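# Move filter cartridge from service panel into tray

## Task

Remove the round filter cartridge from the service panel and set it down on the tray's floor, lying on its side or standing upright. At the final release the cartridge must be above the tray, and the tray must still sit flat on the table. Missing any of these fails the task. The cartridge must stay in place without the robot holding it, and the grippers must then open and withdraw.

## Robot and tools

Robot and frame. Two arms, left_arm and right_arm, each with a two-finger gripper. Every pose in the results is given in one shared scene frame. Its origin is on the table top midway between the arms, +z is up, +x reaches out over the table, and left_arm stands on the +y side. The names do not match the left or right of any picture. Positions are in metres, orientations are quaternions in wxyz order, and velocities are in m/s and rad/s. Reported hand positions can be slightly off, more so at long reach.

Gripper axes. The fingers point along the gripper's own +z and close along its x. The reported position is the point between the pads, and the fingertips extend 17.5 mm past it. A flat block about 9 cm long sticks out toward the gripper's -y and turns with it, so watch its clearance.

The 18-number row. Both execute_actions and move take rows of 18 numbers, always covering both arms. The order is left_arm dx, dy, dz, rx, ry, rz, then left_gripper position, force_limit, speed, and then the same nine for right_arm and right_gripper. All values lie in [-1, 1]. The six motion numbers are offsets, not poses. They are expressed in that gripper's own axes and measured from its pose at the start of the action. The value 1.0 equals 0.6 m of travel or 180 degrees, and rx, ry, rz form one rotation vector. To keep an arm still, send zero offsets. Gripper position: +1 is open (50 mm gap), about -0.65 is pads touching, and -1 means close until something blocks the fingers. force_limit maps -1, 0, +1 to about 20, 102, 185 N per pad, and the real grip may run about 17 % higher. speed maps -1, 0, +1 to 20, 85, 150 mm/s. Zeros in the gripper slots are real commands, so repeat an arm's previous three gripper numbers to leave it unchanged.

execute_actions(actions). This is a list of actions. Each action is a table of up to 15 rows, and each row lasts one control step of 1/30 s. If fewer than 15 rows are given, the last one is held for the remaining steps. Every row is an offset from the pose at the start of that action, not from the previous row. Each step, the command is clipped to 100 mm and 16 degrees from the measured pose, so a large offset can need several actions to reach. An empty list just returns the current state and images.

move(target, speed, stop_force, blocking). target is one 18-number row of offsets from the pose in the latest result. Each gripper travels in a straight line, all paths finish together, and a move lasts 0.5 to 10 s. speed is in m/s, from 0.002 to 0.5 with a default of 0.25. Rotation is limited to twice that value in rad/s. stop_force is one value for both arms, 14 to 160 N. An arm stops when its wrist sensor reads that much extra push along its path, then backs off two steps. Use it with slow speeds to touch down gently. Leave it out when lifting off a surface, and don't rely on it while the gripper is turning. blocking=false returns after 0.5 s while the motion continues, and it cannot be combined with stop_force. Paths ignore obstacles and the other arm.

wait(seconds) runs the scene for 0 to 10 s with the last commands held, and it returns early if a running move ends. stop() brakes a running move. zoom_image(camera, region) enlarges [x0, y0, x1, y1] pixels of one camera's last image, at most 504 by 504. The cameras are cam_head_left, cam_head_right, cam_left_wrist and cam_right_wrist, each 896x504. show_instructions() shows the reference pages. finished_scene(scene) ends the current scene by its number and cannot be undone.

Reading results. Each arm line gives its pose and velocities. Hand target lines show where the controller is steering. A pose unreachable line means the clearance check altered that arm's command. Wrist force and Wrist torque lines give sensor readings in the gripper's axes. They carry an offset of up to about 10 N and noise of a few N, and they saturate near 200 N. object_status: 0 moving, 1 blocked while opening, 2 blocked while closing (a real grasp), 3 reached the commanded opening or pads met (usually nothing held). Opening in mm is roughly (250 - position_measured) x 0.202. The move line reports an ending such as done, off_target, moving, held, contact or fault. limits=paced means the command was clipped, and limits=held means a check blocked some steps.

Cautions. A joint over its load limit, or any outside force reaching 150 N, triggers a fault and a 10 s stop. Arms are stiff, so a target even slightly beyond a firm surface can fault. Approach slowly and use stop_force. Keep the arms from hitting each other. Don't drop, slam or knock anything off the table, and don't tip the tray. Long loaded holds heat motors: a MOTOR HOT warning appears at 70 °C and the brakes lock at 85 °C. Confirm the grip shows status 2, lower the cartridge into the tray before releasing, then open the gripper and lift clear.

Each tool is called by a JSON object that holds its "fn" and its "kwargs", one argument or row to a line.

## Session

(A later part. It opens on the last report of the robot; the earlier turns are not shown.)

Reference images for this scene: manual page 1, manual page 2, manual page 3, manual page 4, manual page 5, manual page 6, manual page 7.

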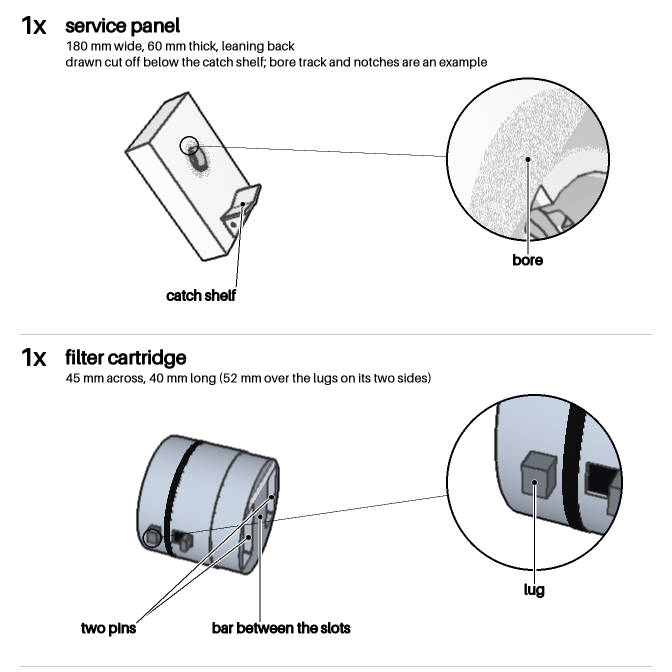

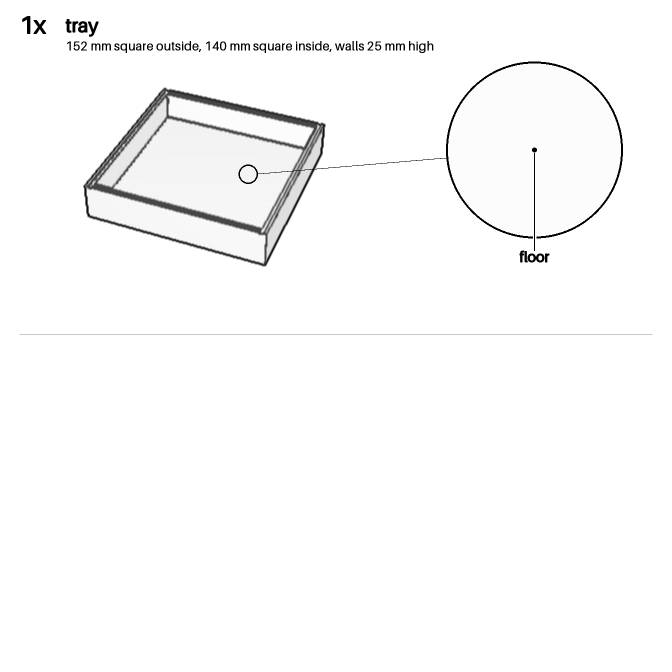

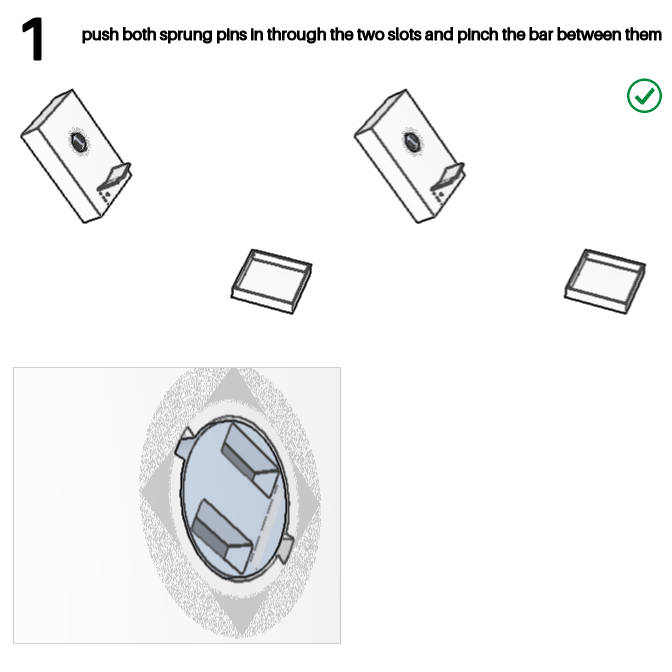

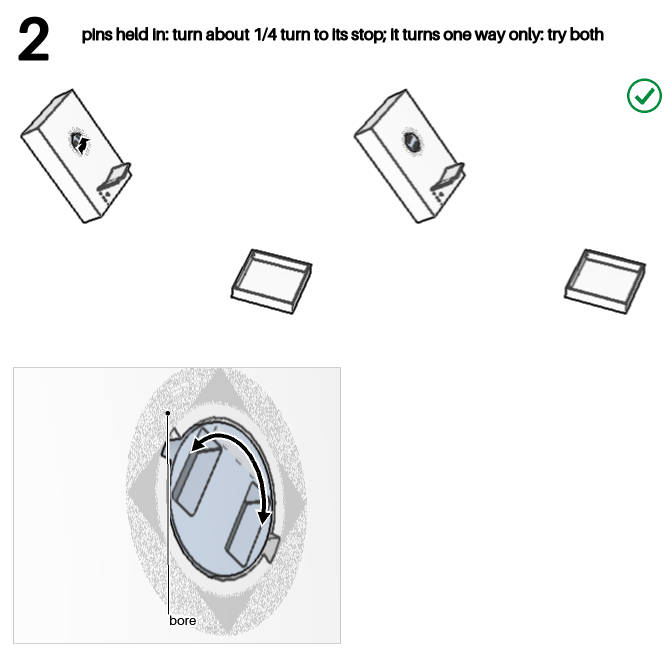

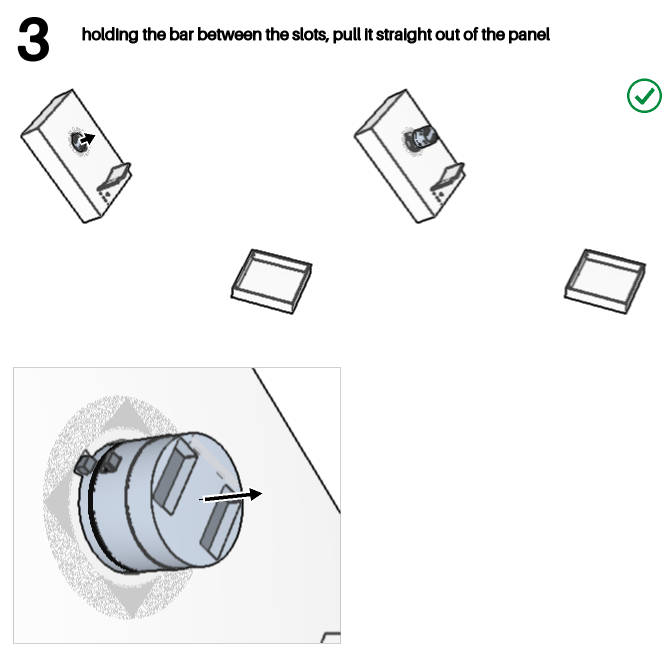

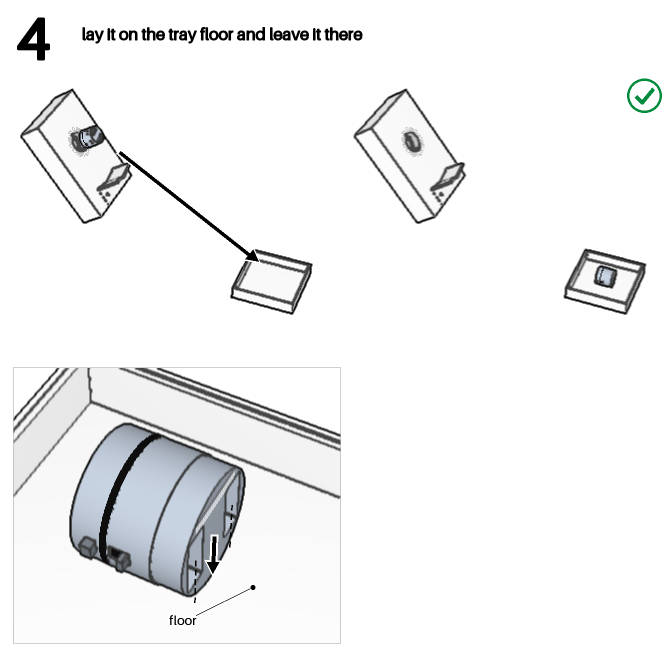

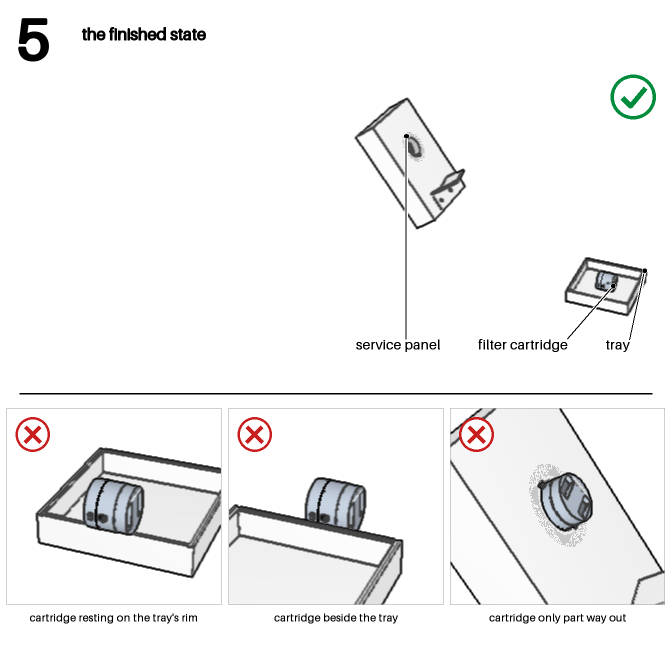

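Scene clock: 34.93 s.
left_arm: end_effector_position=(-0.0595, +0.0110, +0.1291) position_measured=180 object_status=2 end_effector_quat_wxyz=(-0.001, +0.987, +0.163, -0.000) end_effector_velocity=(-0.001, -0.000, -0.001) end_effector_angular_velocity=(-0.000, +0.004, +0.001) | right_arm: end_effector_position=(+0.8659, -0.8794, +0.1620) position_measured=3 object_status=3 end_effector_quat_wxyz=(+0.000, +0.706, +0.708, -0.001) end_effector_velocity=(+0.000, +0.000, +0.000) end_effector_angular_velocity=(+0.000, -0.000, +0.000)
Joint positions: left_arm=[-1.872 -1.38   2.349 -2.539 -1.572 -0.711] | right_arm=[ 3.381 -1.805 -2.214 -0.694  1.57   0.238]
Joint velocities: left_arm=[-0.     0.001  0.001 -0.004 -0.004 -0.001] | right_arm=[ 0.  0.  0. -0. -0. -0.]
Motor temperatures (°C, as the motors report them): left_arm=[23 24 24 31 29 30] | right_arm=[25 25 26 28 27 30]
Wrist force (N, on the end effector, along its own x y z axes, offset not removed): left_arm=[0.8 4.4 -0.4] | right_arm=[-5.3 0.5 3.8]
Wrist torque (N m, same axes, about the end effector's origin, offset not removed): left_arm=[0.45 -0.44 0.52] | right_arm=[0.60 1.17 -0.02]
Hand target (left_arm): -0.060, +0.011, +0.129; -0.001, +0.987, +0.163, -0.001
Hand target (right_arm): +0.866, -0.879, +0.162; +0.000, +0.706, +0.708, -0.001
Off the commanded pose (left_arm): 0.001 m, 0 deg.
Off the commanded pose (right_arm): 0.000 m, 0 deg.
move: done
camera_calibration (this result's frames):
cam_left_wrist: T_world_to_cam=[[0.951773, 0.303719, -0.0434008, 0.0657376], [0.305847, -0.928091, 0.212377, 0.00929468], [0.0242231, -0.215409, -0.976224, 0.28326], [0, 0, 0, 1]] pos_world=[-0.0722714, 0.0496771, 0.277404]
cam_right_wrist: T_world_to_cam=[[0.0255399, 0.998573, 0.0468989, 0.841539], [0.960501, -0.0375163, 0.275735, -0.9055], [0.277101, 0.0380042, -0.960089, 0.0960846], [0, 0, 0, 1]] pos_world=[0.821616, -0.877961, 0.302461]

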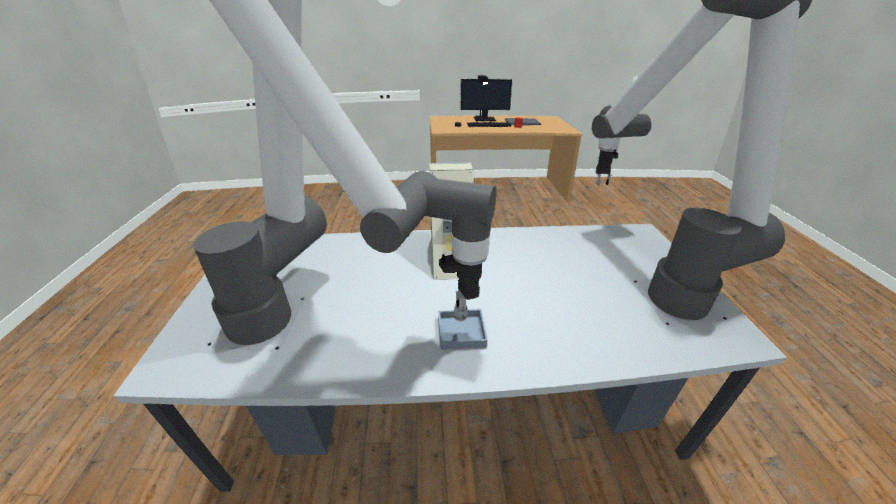

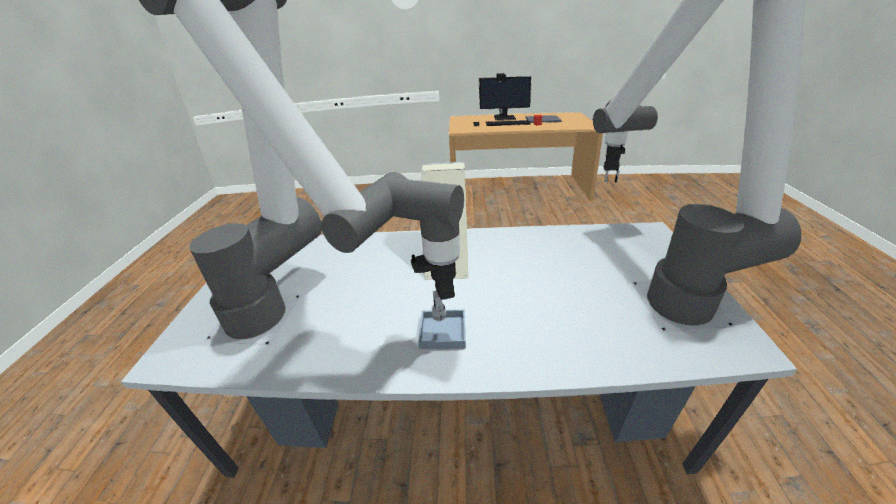

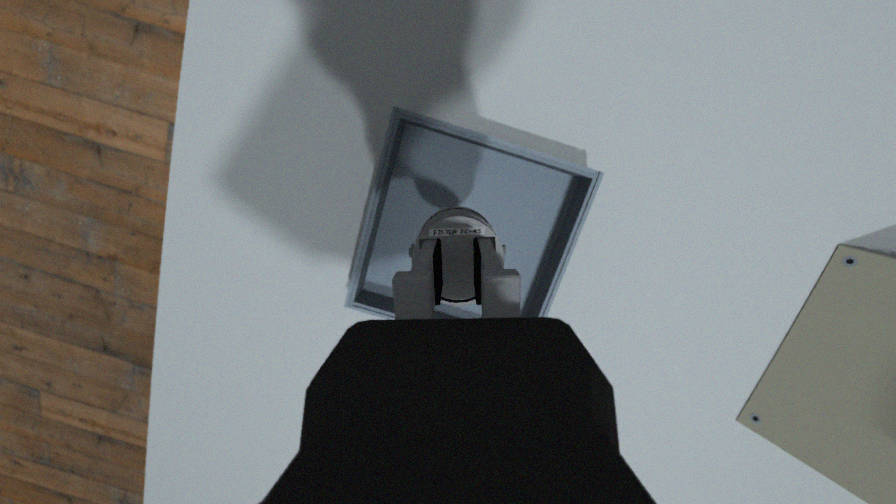

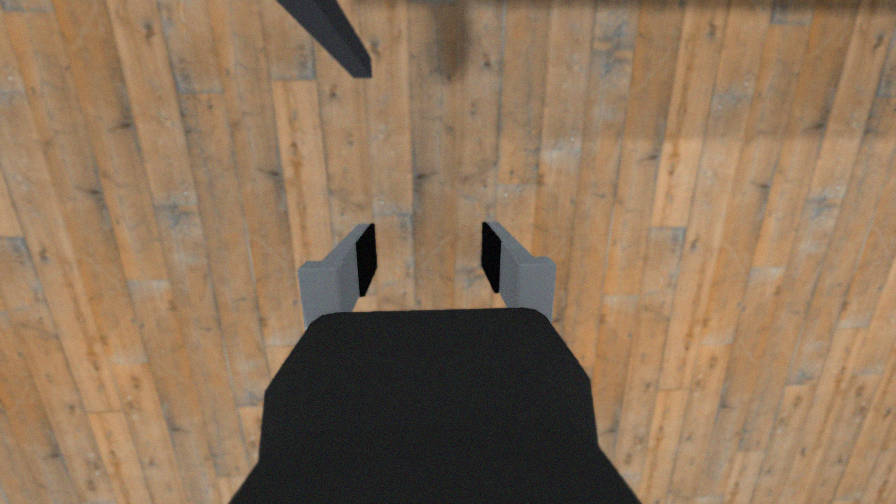

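{"fn": "move", "kwargs": {
  "target": [0,0,0.11,0,0,0,-1,0,-0.8,0,0,0,0,0,0,1,0,0],
  "speed": 0.08
}}

{"fn": "move", "kwargs": {
  "target": [0,0,0.04,0,0,0,-1,0,-0.8,0,0,0,0,0,0,1,0,0],
  "speed": 0.004,
  "stop_force": 14
}}

{"fn": "move", "kwargs": {
  "target": [0,0,0,0,0,0,-0.12,0,-0.8,0,0,0,0,0,0,1,0,0]
}}

{"fn": "move", "kwargs": {
  "target": [0,0,-0.15,0,0,0,-0.12,0,-0.8,0,0,0,0,0,0,1,0,0],
  "speed": 0.07
}}

Scene clock: 36.57 s.
left_arm: end_effector_position=(-0.0595, +0.0111, +0.0633) position_measured=180 object_status=2 end_effector_quat_wxyz=(-0.001, +0.987, +0.163, -0.000) end_effector_velocity=(-0.001, -0.000, -0.001) end_effector_angular_velocity=(-0.001, +0.000, +0.000) | right_arm: end_effector_position=(+0.8659, -0.8794, +0.1620) position_measured=3 object_status=3 end_effector_quat_wxyz=(+0.000, +0.706, +0.708, -0.001) end_effector_velocity=(-0.000, +0.000, -0.001) end_effector_angular_velocity=(+0.000, +0.002, +0.000)
Joint positions: left_arm=[-1.872 -1.286  2.381 -2.665 -1.573 -0.711] | right_arm=[ 3.381 -1.805 -2.214 -0.694  1.57   0.238]
Joint velocities: left_arm=[-0.001  0.001  0.    -0.002 -0.    -0.001] | right_arm=[ 0.    -0.001  0.    -0.     0.    -0.   ]
Motor temperatures (°C, as the motors report them): left_arm=[23 24 24 31 29 30] | right_arm=[25 25 26 28 27 30]
Wrist force (N, on the end effector, along its own x y z axes, offset not removed): left_arm=[5.3 -0.6 -0.1] | right_arm=[-4.1 -2.2 3.6]
Wrist torque (N m, same axes, about the end effector's origin, offset not removed): left_arm=[-0.42 -1.48 0.40] | right_arm=[-0.01 1.00 0.03]
Hand target (left_arm): -0.059, +0.011, +0.063; -0.001, +0.987, +0.163, -0.000
Hand target (right_arm): +0.866, -0.879, +0.162; +0.000, +0.706, +0.708, -0.001
Off the commanded pose (left_arm): 0.000 m, 0 deg.
Off the commanded pose (right_arm): 0.000 m, 0 deg.
move: done
camera_calibration (this result's frames):
cam_left_wrist: T_world_to_cam=[[0.951768, 0.30373, -0.0434257, 0.0628184], [0.305863, -0.928086, 0.212377, 0.0234068], [0.0242025, -0.215416, -0.976222, 0.21902], [0, 0, 0, 1]] pos_world=[-0.0722486, 0.0498242, 0.211569]
cam_right_wrist: T_world_to_cam=[[0.0255398, 0.998573, 0.046899, 0.841539], [0.960501, -0.0375162, 0.275735, -0.9055], [0.277101, 0.0380043, -0.960089, 0.0960848], [0, 0, 0, 1]] pos_world=[0.821616, -0.87796, 0.302461]

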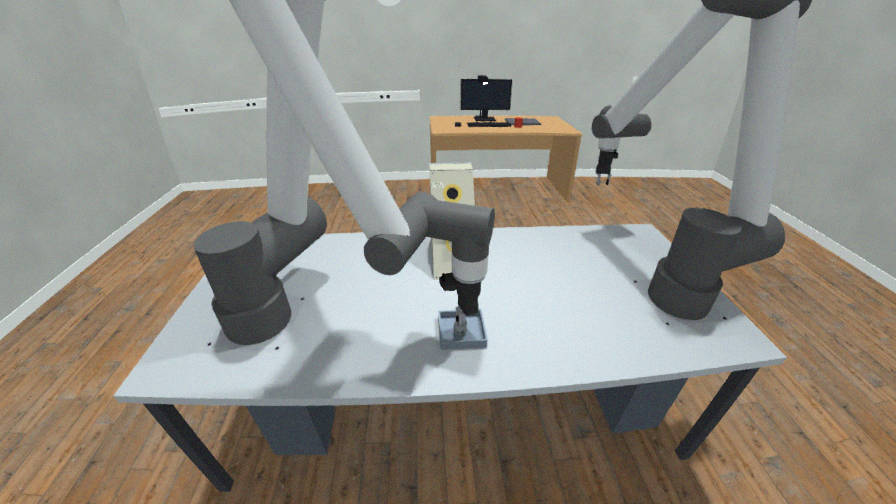

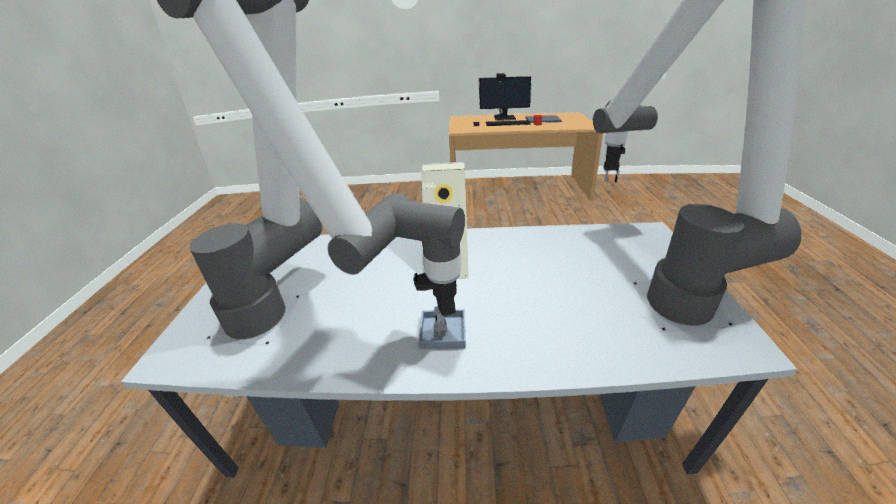

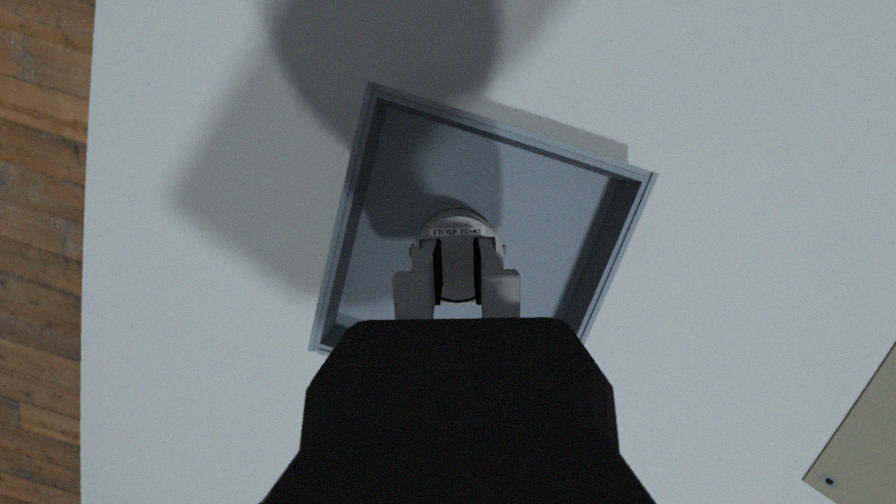

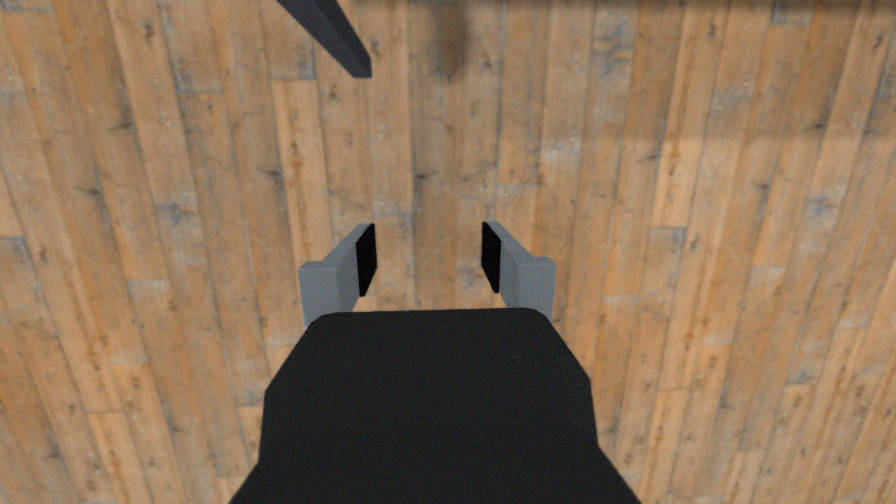

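Scene clock: 38.73 s.
left_arm: end_effector_position=(-0.0595, +0.0111, +0.0561) position_measured=180 object_status=2 end_effector_quat_wxyz=(-0.001, +0.987, +0.163, -0.000) end_effector_velocity=(+0.000, +0.001, +0.001) end_effector_angular_velocity=(+0.001, -0.001, +0.000) | right_arm: end_effector_position=(+0.8659, -0.8794, +0.1620) position_measured=3 object_status=3 end_effector_quat_wxyz=(+0.000, +0.706, +0.708, -0.001) end_effector_velocity=(-0.001, -0.000, -0.001) end_effector_angular_velocity=(-0.000, +0.001, -0.000)
Joint positions: left_arm=[-1.872 -1.275  2.384 -2.679 -1.573 -0.711] | right_arm=[ 3.381 -1.805 -2.214 -0.694  1.57   0.238]
Joint velocities: left_arm=[-0.    -0.002 -0.     0.003  0.001 -0.001] | right_arm=[-0.    -0.    -0.001  0.    -0.     0.   ]
Motor temperatures (°C, as the motors report them): left_arm=[23 24 24 31 29 30] | right_arm=[25 25 26 28 27 30]
Wrist force (N, on the end effector, along its own x y z axes, offset not removed): left_arm=[-5.5 0.0 -30.8] | right_arm=[-5.6 -2.7 2.9]
Wrist torque (N m, same axes, about the end effector's origin, offset not removed): left_arm=[-0.44 -0.15 0.57] | right_arm=[-0.02 1.31 -0.04]
Hand target (left_arm): -0.060, +0.011, +0.056; -0.001, +0.987, +0.163, -0.000
Hand target (right_arm): +0.866, -0.879, +0.162; +0.000, +0.706, +0.708, -0.001
Off the commanded pose (left_arm): 0.017 m, 0 deg.
Off the commanded pose (right_arm): 0.000 m, 0 deg.
move: contact (left_arm)
camera_calibration (this result's frames):
cam_left_wrist: T_world_to_cam=[[0.951766, 0.303723, -0.0435048, 0.0625262], [0.305871, -0.928061, 0.212477, 0.0249117], [0.0241591, -0.215535, -0.976197, 0.211977], [0, 0, 0, 1]] pos_world=[-0.0722513, 0.0498173, 0.204358]
cam_right_wrist: T_world_to_cam=[[0.0255398, 0.998573, 0.0468989, 0.841539], [0.960501, -0.0375162, 0.275735, -0.9055], [0.277101, 0.0380043, -0.960089, 0.0960848], [0, 0, 0, 1]] pos_world=[0.821616, -0.87796, 0.302461]

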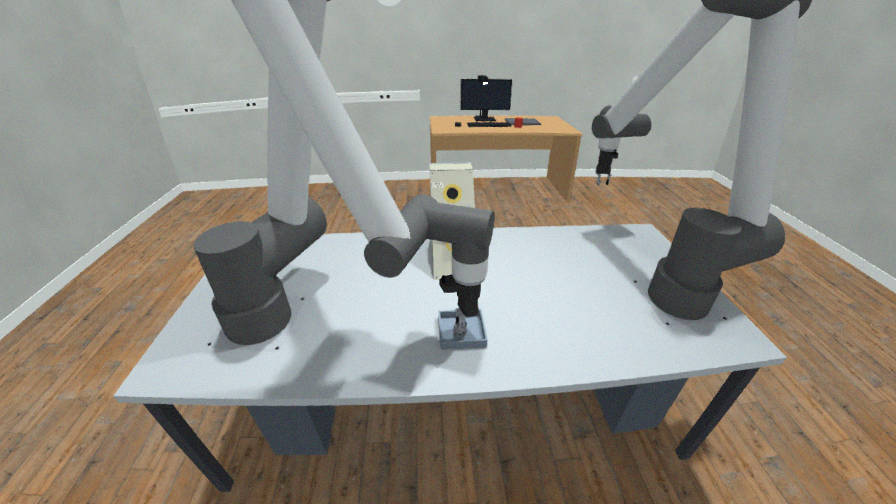

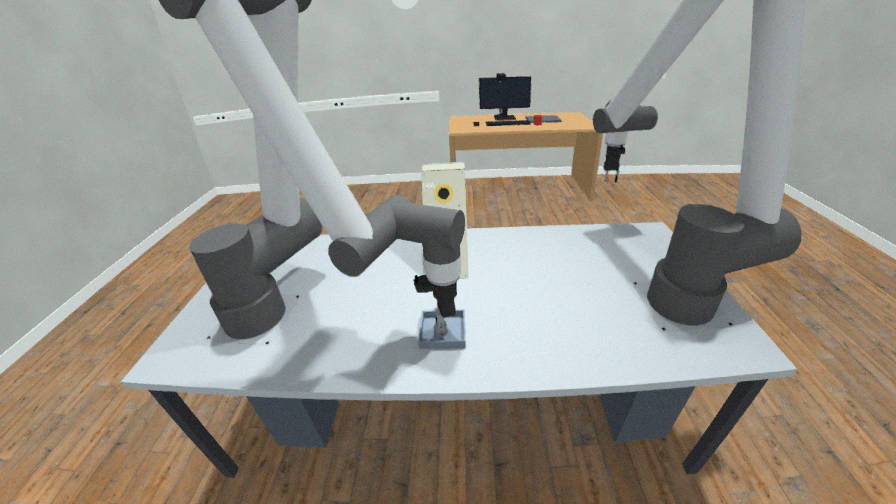

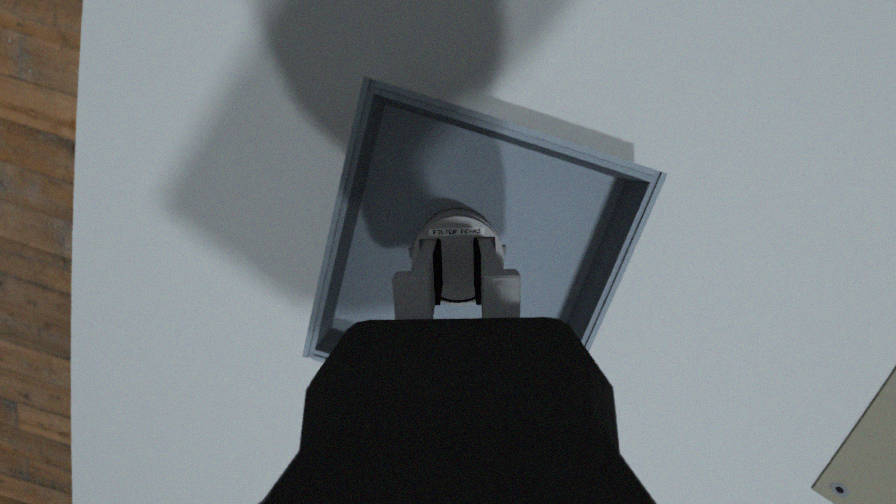

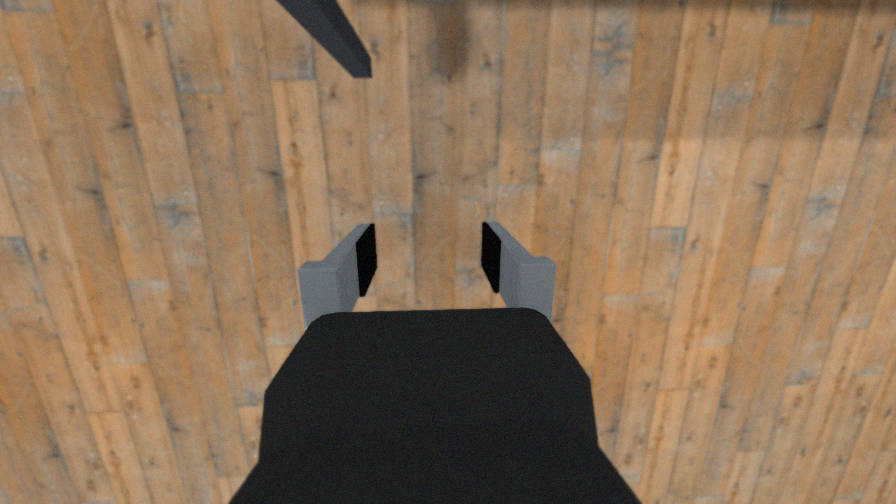

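Scene clock: 39.23 s.
left_arm: end_effector_position=(-0.0595, +0.0111, +0.0561) position_measured=171 object_status=3 end_effector_quat_wxyz=(-0.001, +0.987, +0.163, -0.000) end_effector_velocity=(-0.000, -0.000, -0.000) end_effector_angular_velocity=(-0.000, +0.000, -0.001) | right_arm: end_effector_position=(+0.8659, -0.8794, +0.1620) position_measured=3 object_status=3 end_effector_quat_wxyz=(+0.000, +0.706, +0.708, -0.001) end_effector_velocity=(-0.000, -0.000, +0.000) end_effector_angular_velocity=(-0.000, -0.000, +0.000)
Joint positions: left_arm=[-1.872 -1.275  2.384 -2.679 -1.573 -0.711] | right_arm=[ 3.381 -1.805 -2.214 -0.694  1.57   0.238]
Joint velocities: left_arm=[ 0.     0.    -0.    -0.001 -0.     0.001] | right_arm=[-0.  0. -0. -0. -0. -0.]
Motor temperatures (°C, as the motors report them): left_arm=[23 24 24 31 29 30] | right_arm=[25 25 26 28 27 30]
Wrist force (N, on the end effector, along its own x y z axes, offset not removed): left_arm=[5.5 -5.2 -8.8] | right_arm=[-6.6 -0.3 3.8]
Wrist torque (N m, same axes, about the end effector's origin, offset not removed): left_arm=[-1.39 -1.10 0.46] | right_arm=[0.44 1.40 0.10]
Hand target (left_arm): -0.060, +0.011, +0.056; -0.001, +0.987, +0.163, -0.000
Hand target (right_arm): +0.866, -0.879, +0.162; +0.000, +0.706, +0.708, -0.001
Off the commanded pose (left_arm): 0.000 m, 0 deg.
Off the commanded pose (right_arm): 0.000 m, 0 deg.
move: done
camera_calibration (this result's frames):
cam_left_wrist: T_world_to_cam=[[0.951767, 0.303725, -0.043472, 0.0625063], [0.305867, -0.928071, 0.212438, 0.0249336], [0.0241778, -0.215488, -0.976207, 0.211992], [0, 0, 0, 1]] pos_world=[-0.0722433, 0.0498372, 0.204369]
cam_right_wrist: T_world_to_cam=[[0.0255396, 0.998573, 0.0468989, 0.841539], [0.960501, -0.037516, 0.275735, -0.9055], [0.277101, 0.0380043, -0.960089, 0.0960846], [0, 0, 0, 1]] pos_world=[0.821616, -0.87796, 0.302461]

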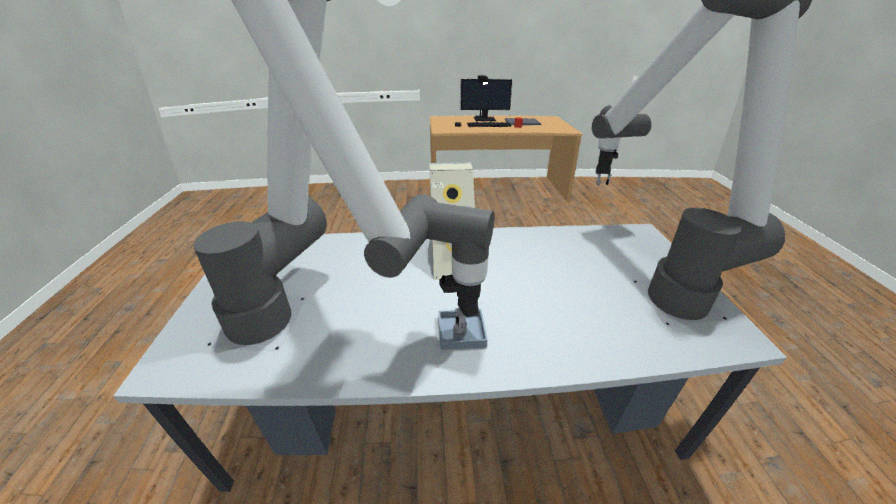

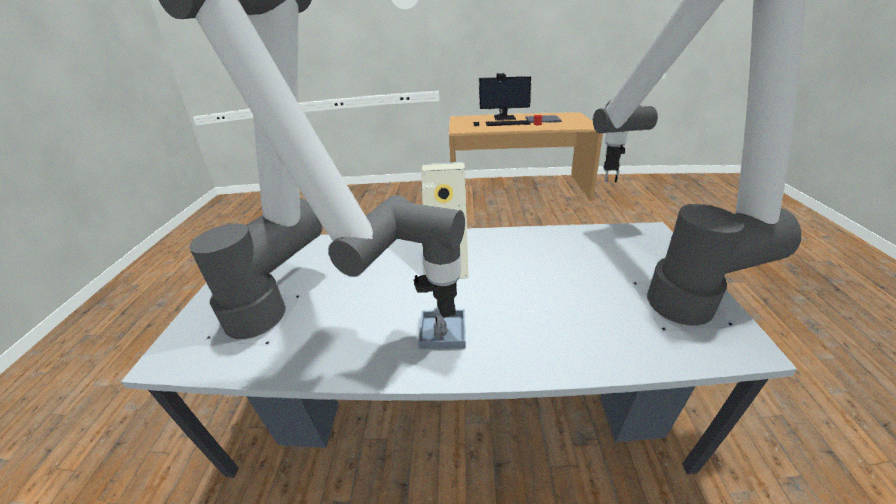

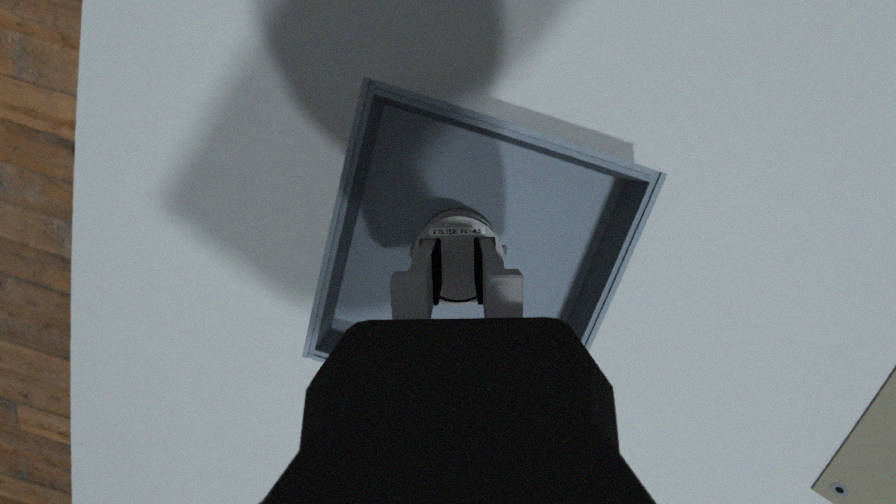

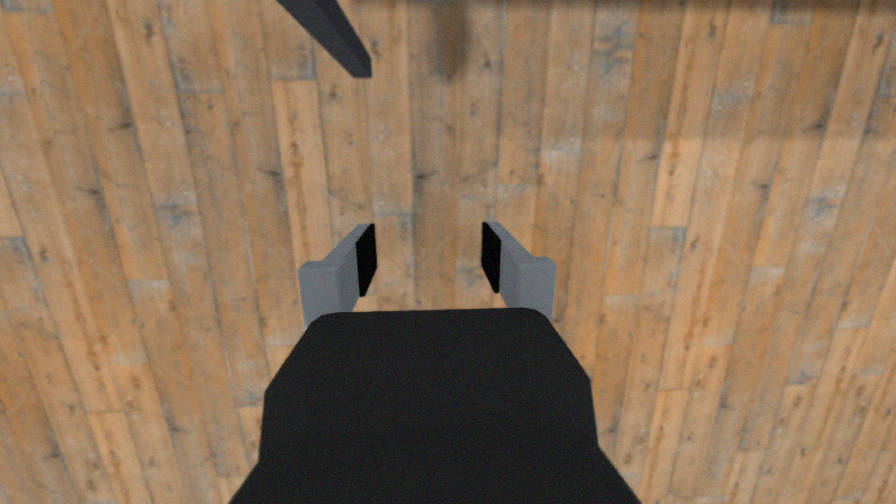

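Scene clock: 40.90 s.
left_arm: end_effector_position=(-0.0596, +0.0110, +0.1459) position_measured=171 object_status=3 end_effector_quat_wxyz=(-0.001, +0.987, +0.163, -0.000) end_effector_velocity=(+0.000, +0.000, +0.001) end_effector_angular_velocity=(+0.000, -0.001, +0.001) | right_arm: end_effector_position=(+0.8659, -0.8794, +0.1620) position_measured=3 object_status=3 end_effector_quat_wxyz=(+0.000, +0.706, +0.708, -0.001) end_effector_velocity=(-0.000, -0.000, +0.000) end_effector_angular_velocity=(-0.000, +0.000, +0.001)
Joint positions: left_arm=[-1.872 -1.402  2.34  -2.508 -1.573 -0.711] | right_arm=[ 3.381 -1.805 -2.214 -0.694  1.57   0.238]
Joint velocities: left_arm=[ 0.    -0.002 -0.001  0.003  0.001 -0.001] | right_arm=[-0.     0.    -0.    -0.    -0.    -0.001]
Motor temperatures (°C, as the motors report them): left_arm=[23 24 24 31 29 30] | right_arm=[25 25 26 28 27 30]
Wrist force (N, on the end effector, along its own x y z axes, offset not removed): left_arm=[1.0 1.0 -1.2] | right_arm=[-5.3 -1.9 5.6]
Wrist torque (N m, same axes, about the end effector's origin, offset not removed): left_arm=[-0.20 -0.29 0.55] | right_arm=[0.21 1.26 0.13]
Hand target (left_arm): -0.060, +0.011, +0.146; -0.001, +0.987, +0.163, -0.000
Hand target (right_arm): +0.866, -0.879, +0.162; +0.000, +0.706, +0.708, -0.001
Off the commanded pose (left_arm): 0.000 m, 0 deg.
Off the commanded pose (right_arm): 0.000 m, 0 deg.
move: done
camera_calibration (this result's frames):
cam_left_wrist: T_world_to_cam=[[0.951767, 0.303726, -0.0434643, 0.0665334], [0.305866, -0.928073, 0.212429, 0.00571421], [0.0241822, -0.215478, -0.976209, 0.299606], [0, 0, 0, 1]] pos_world=[-0.0723173, 0.0496537, 0.294156]
cam_right_wrist: T_world_to_cam=[[0.0255397, 0.998573, 0.0468987, 0.841539], [0.960501, -0.0375161, 0.275735, -0.9055], [0.277101, 0.0380041, -0.960089, 0.0960845], [0, 0, 0, 1]] pos_world=[0.821616, -0.877961, 0.302461]

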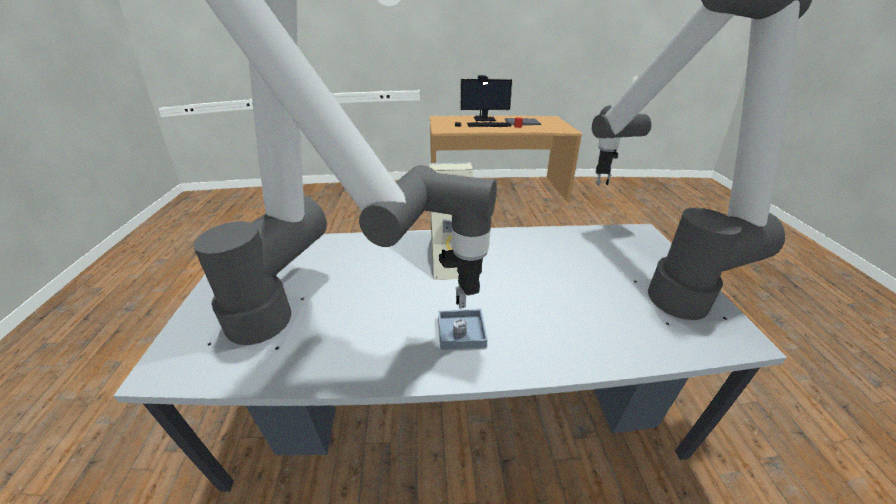

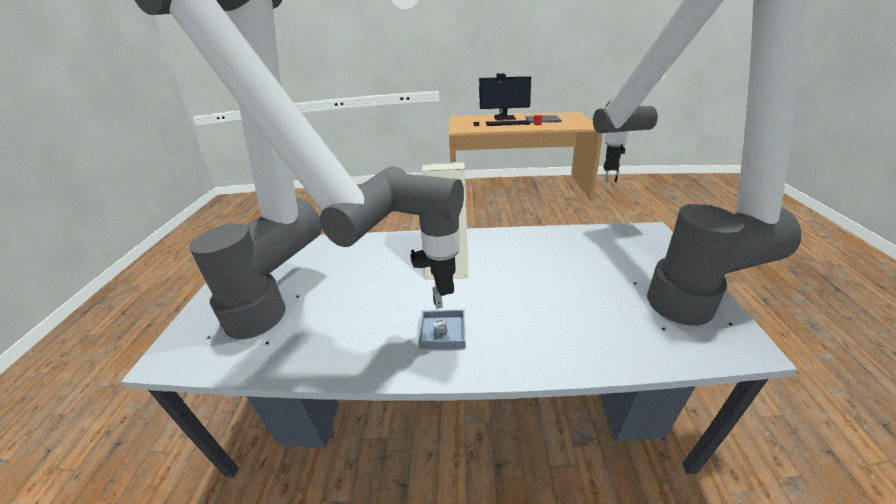

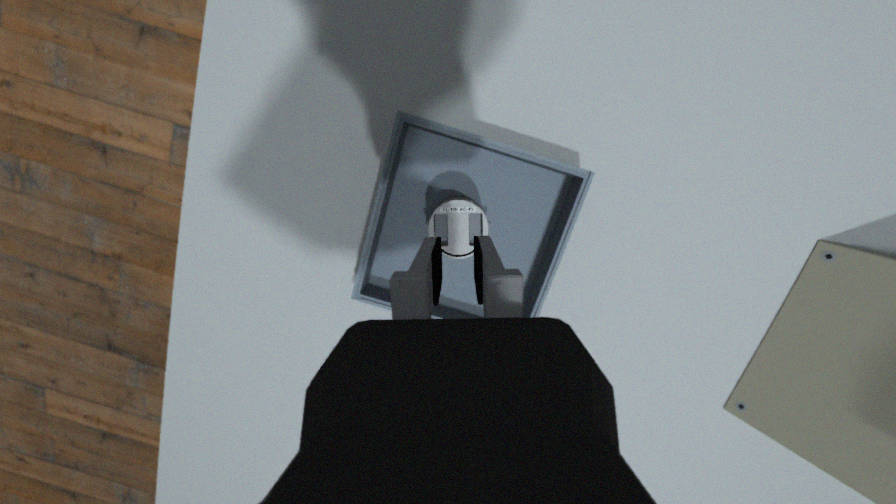

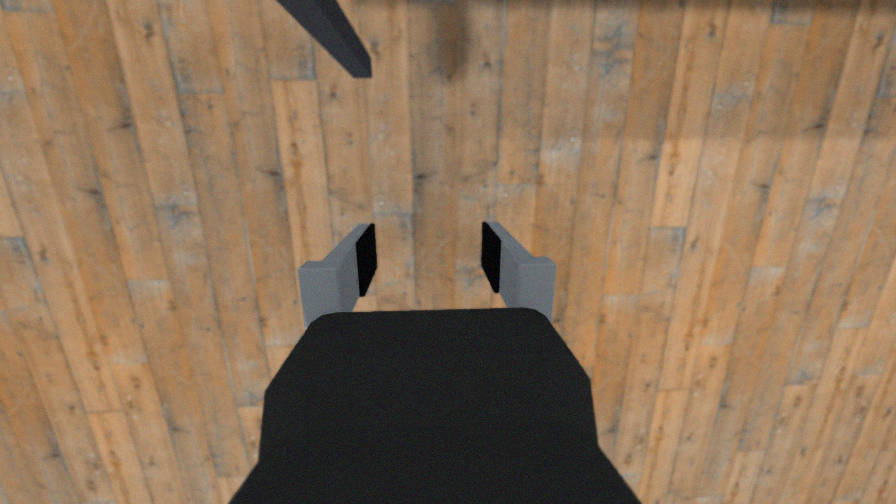

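{"fn": "finished_scene", "kwargs": {
  "scene": 2
}}

The scene is finished: the task was done.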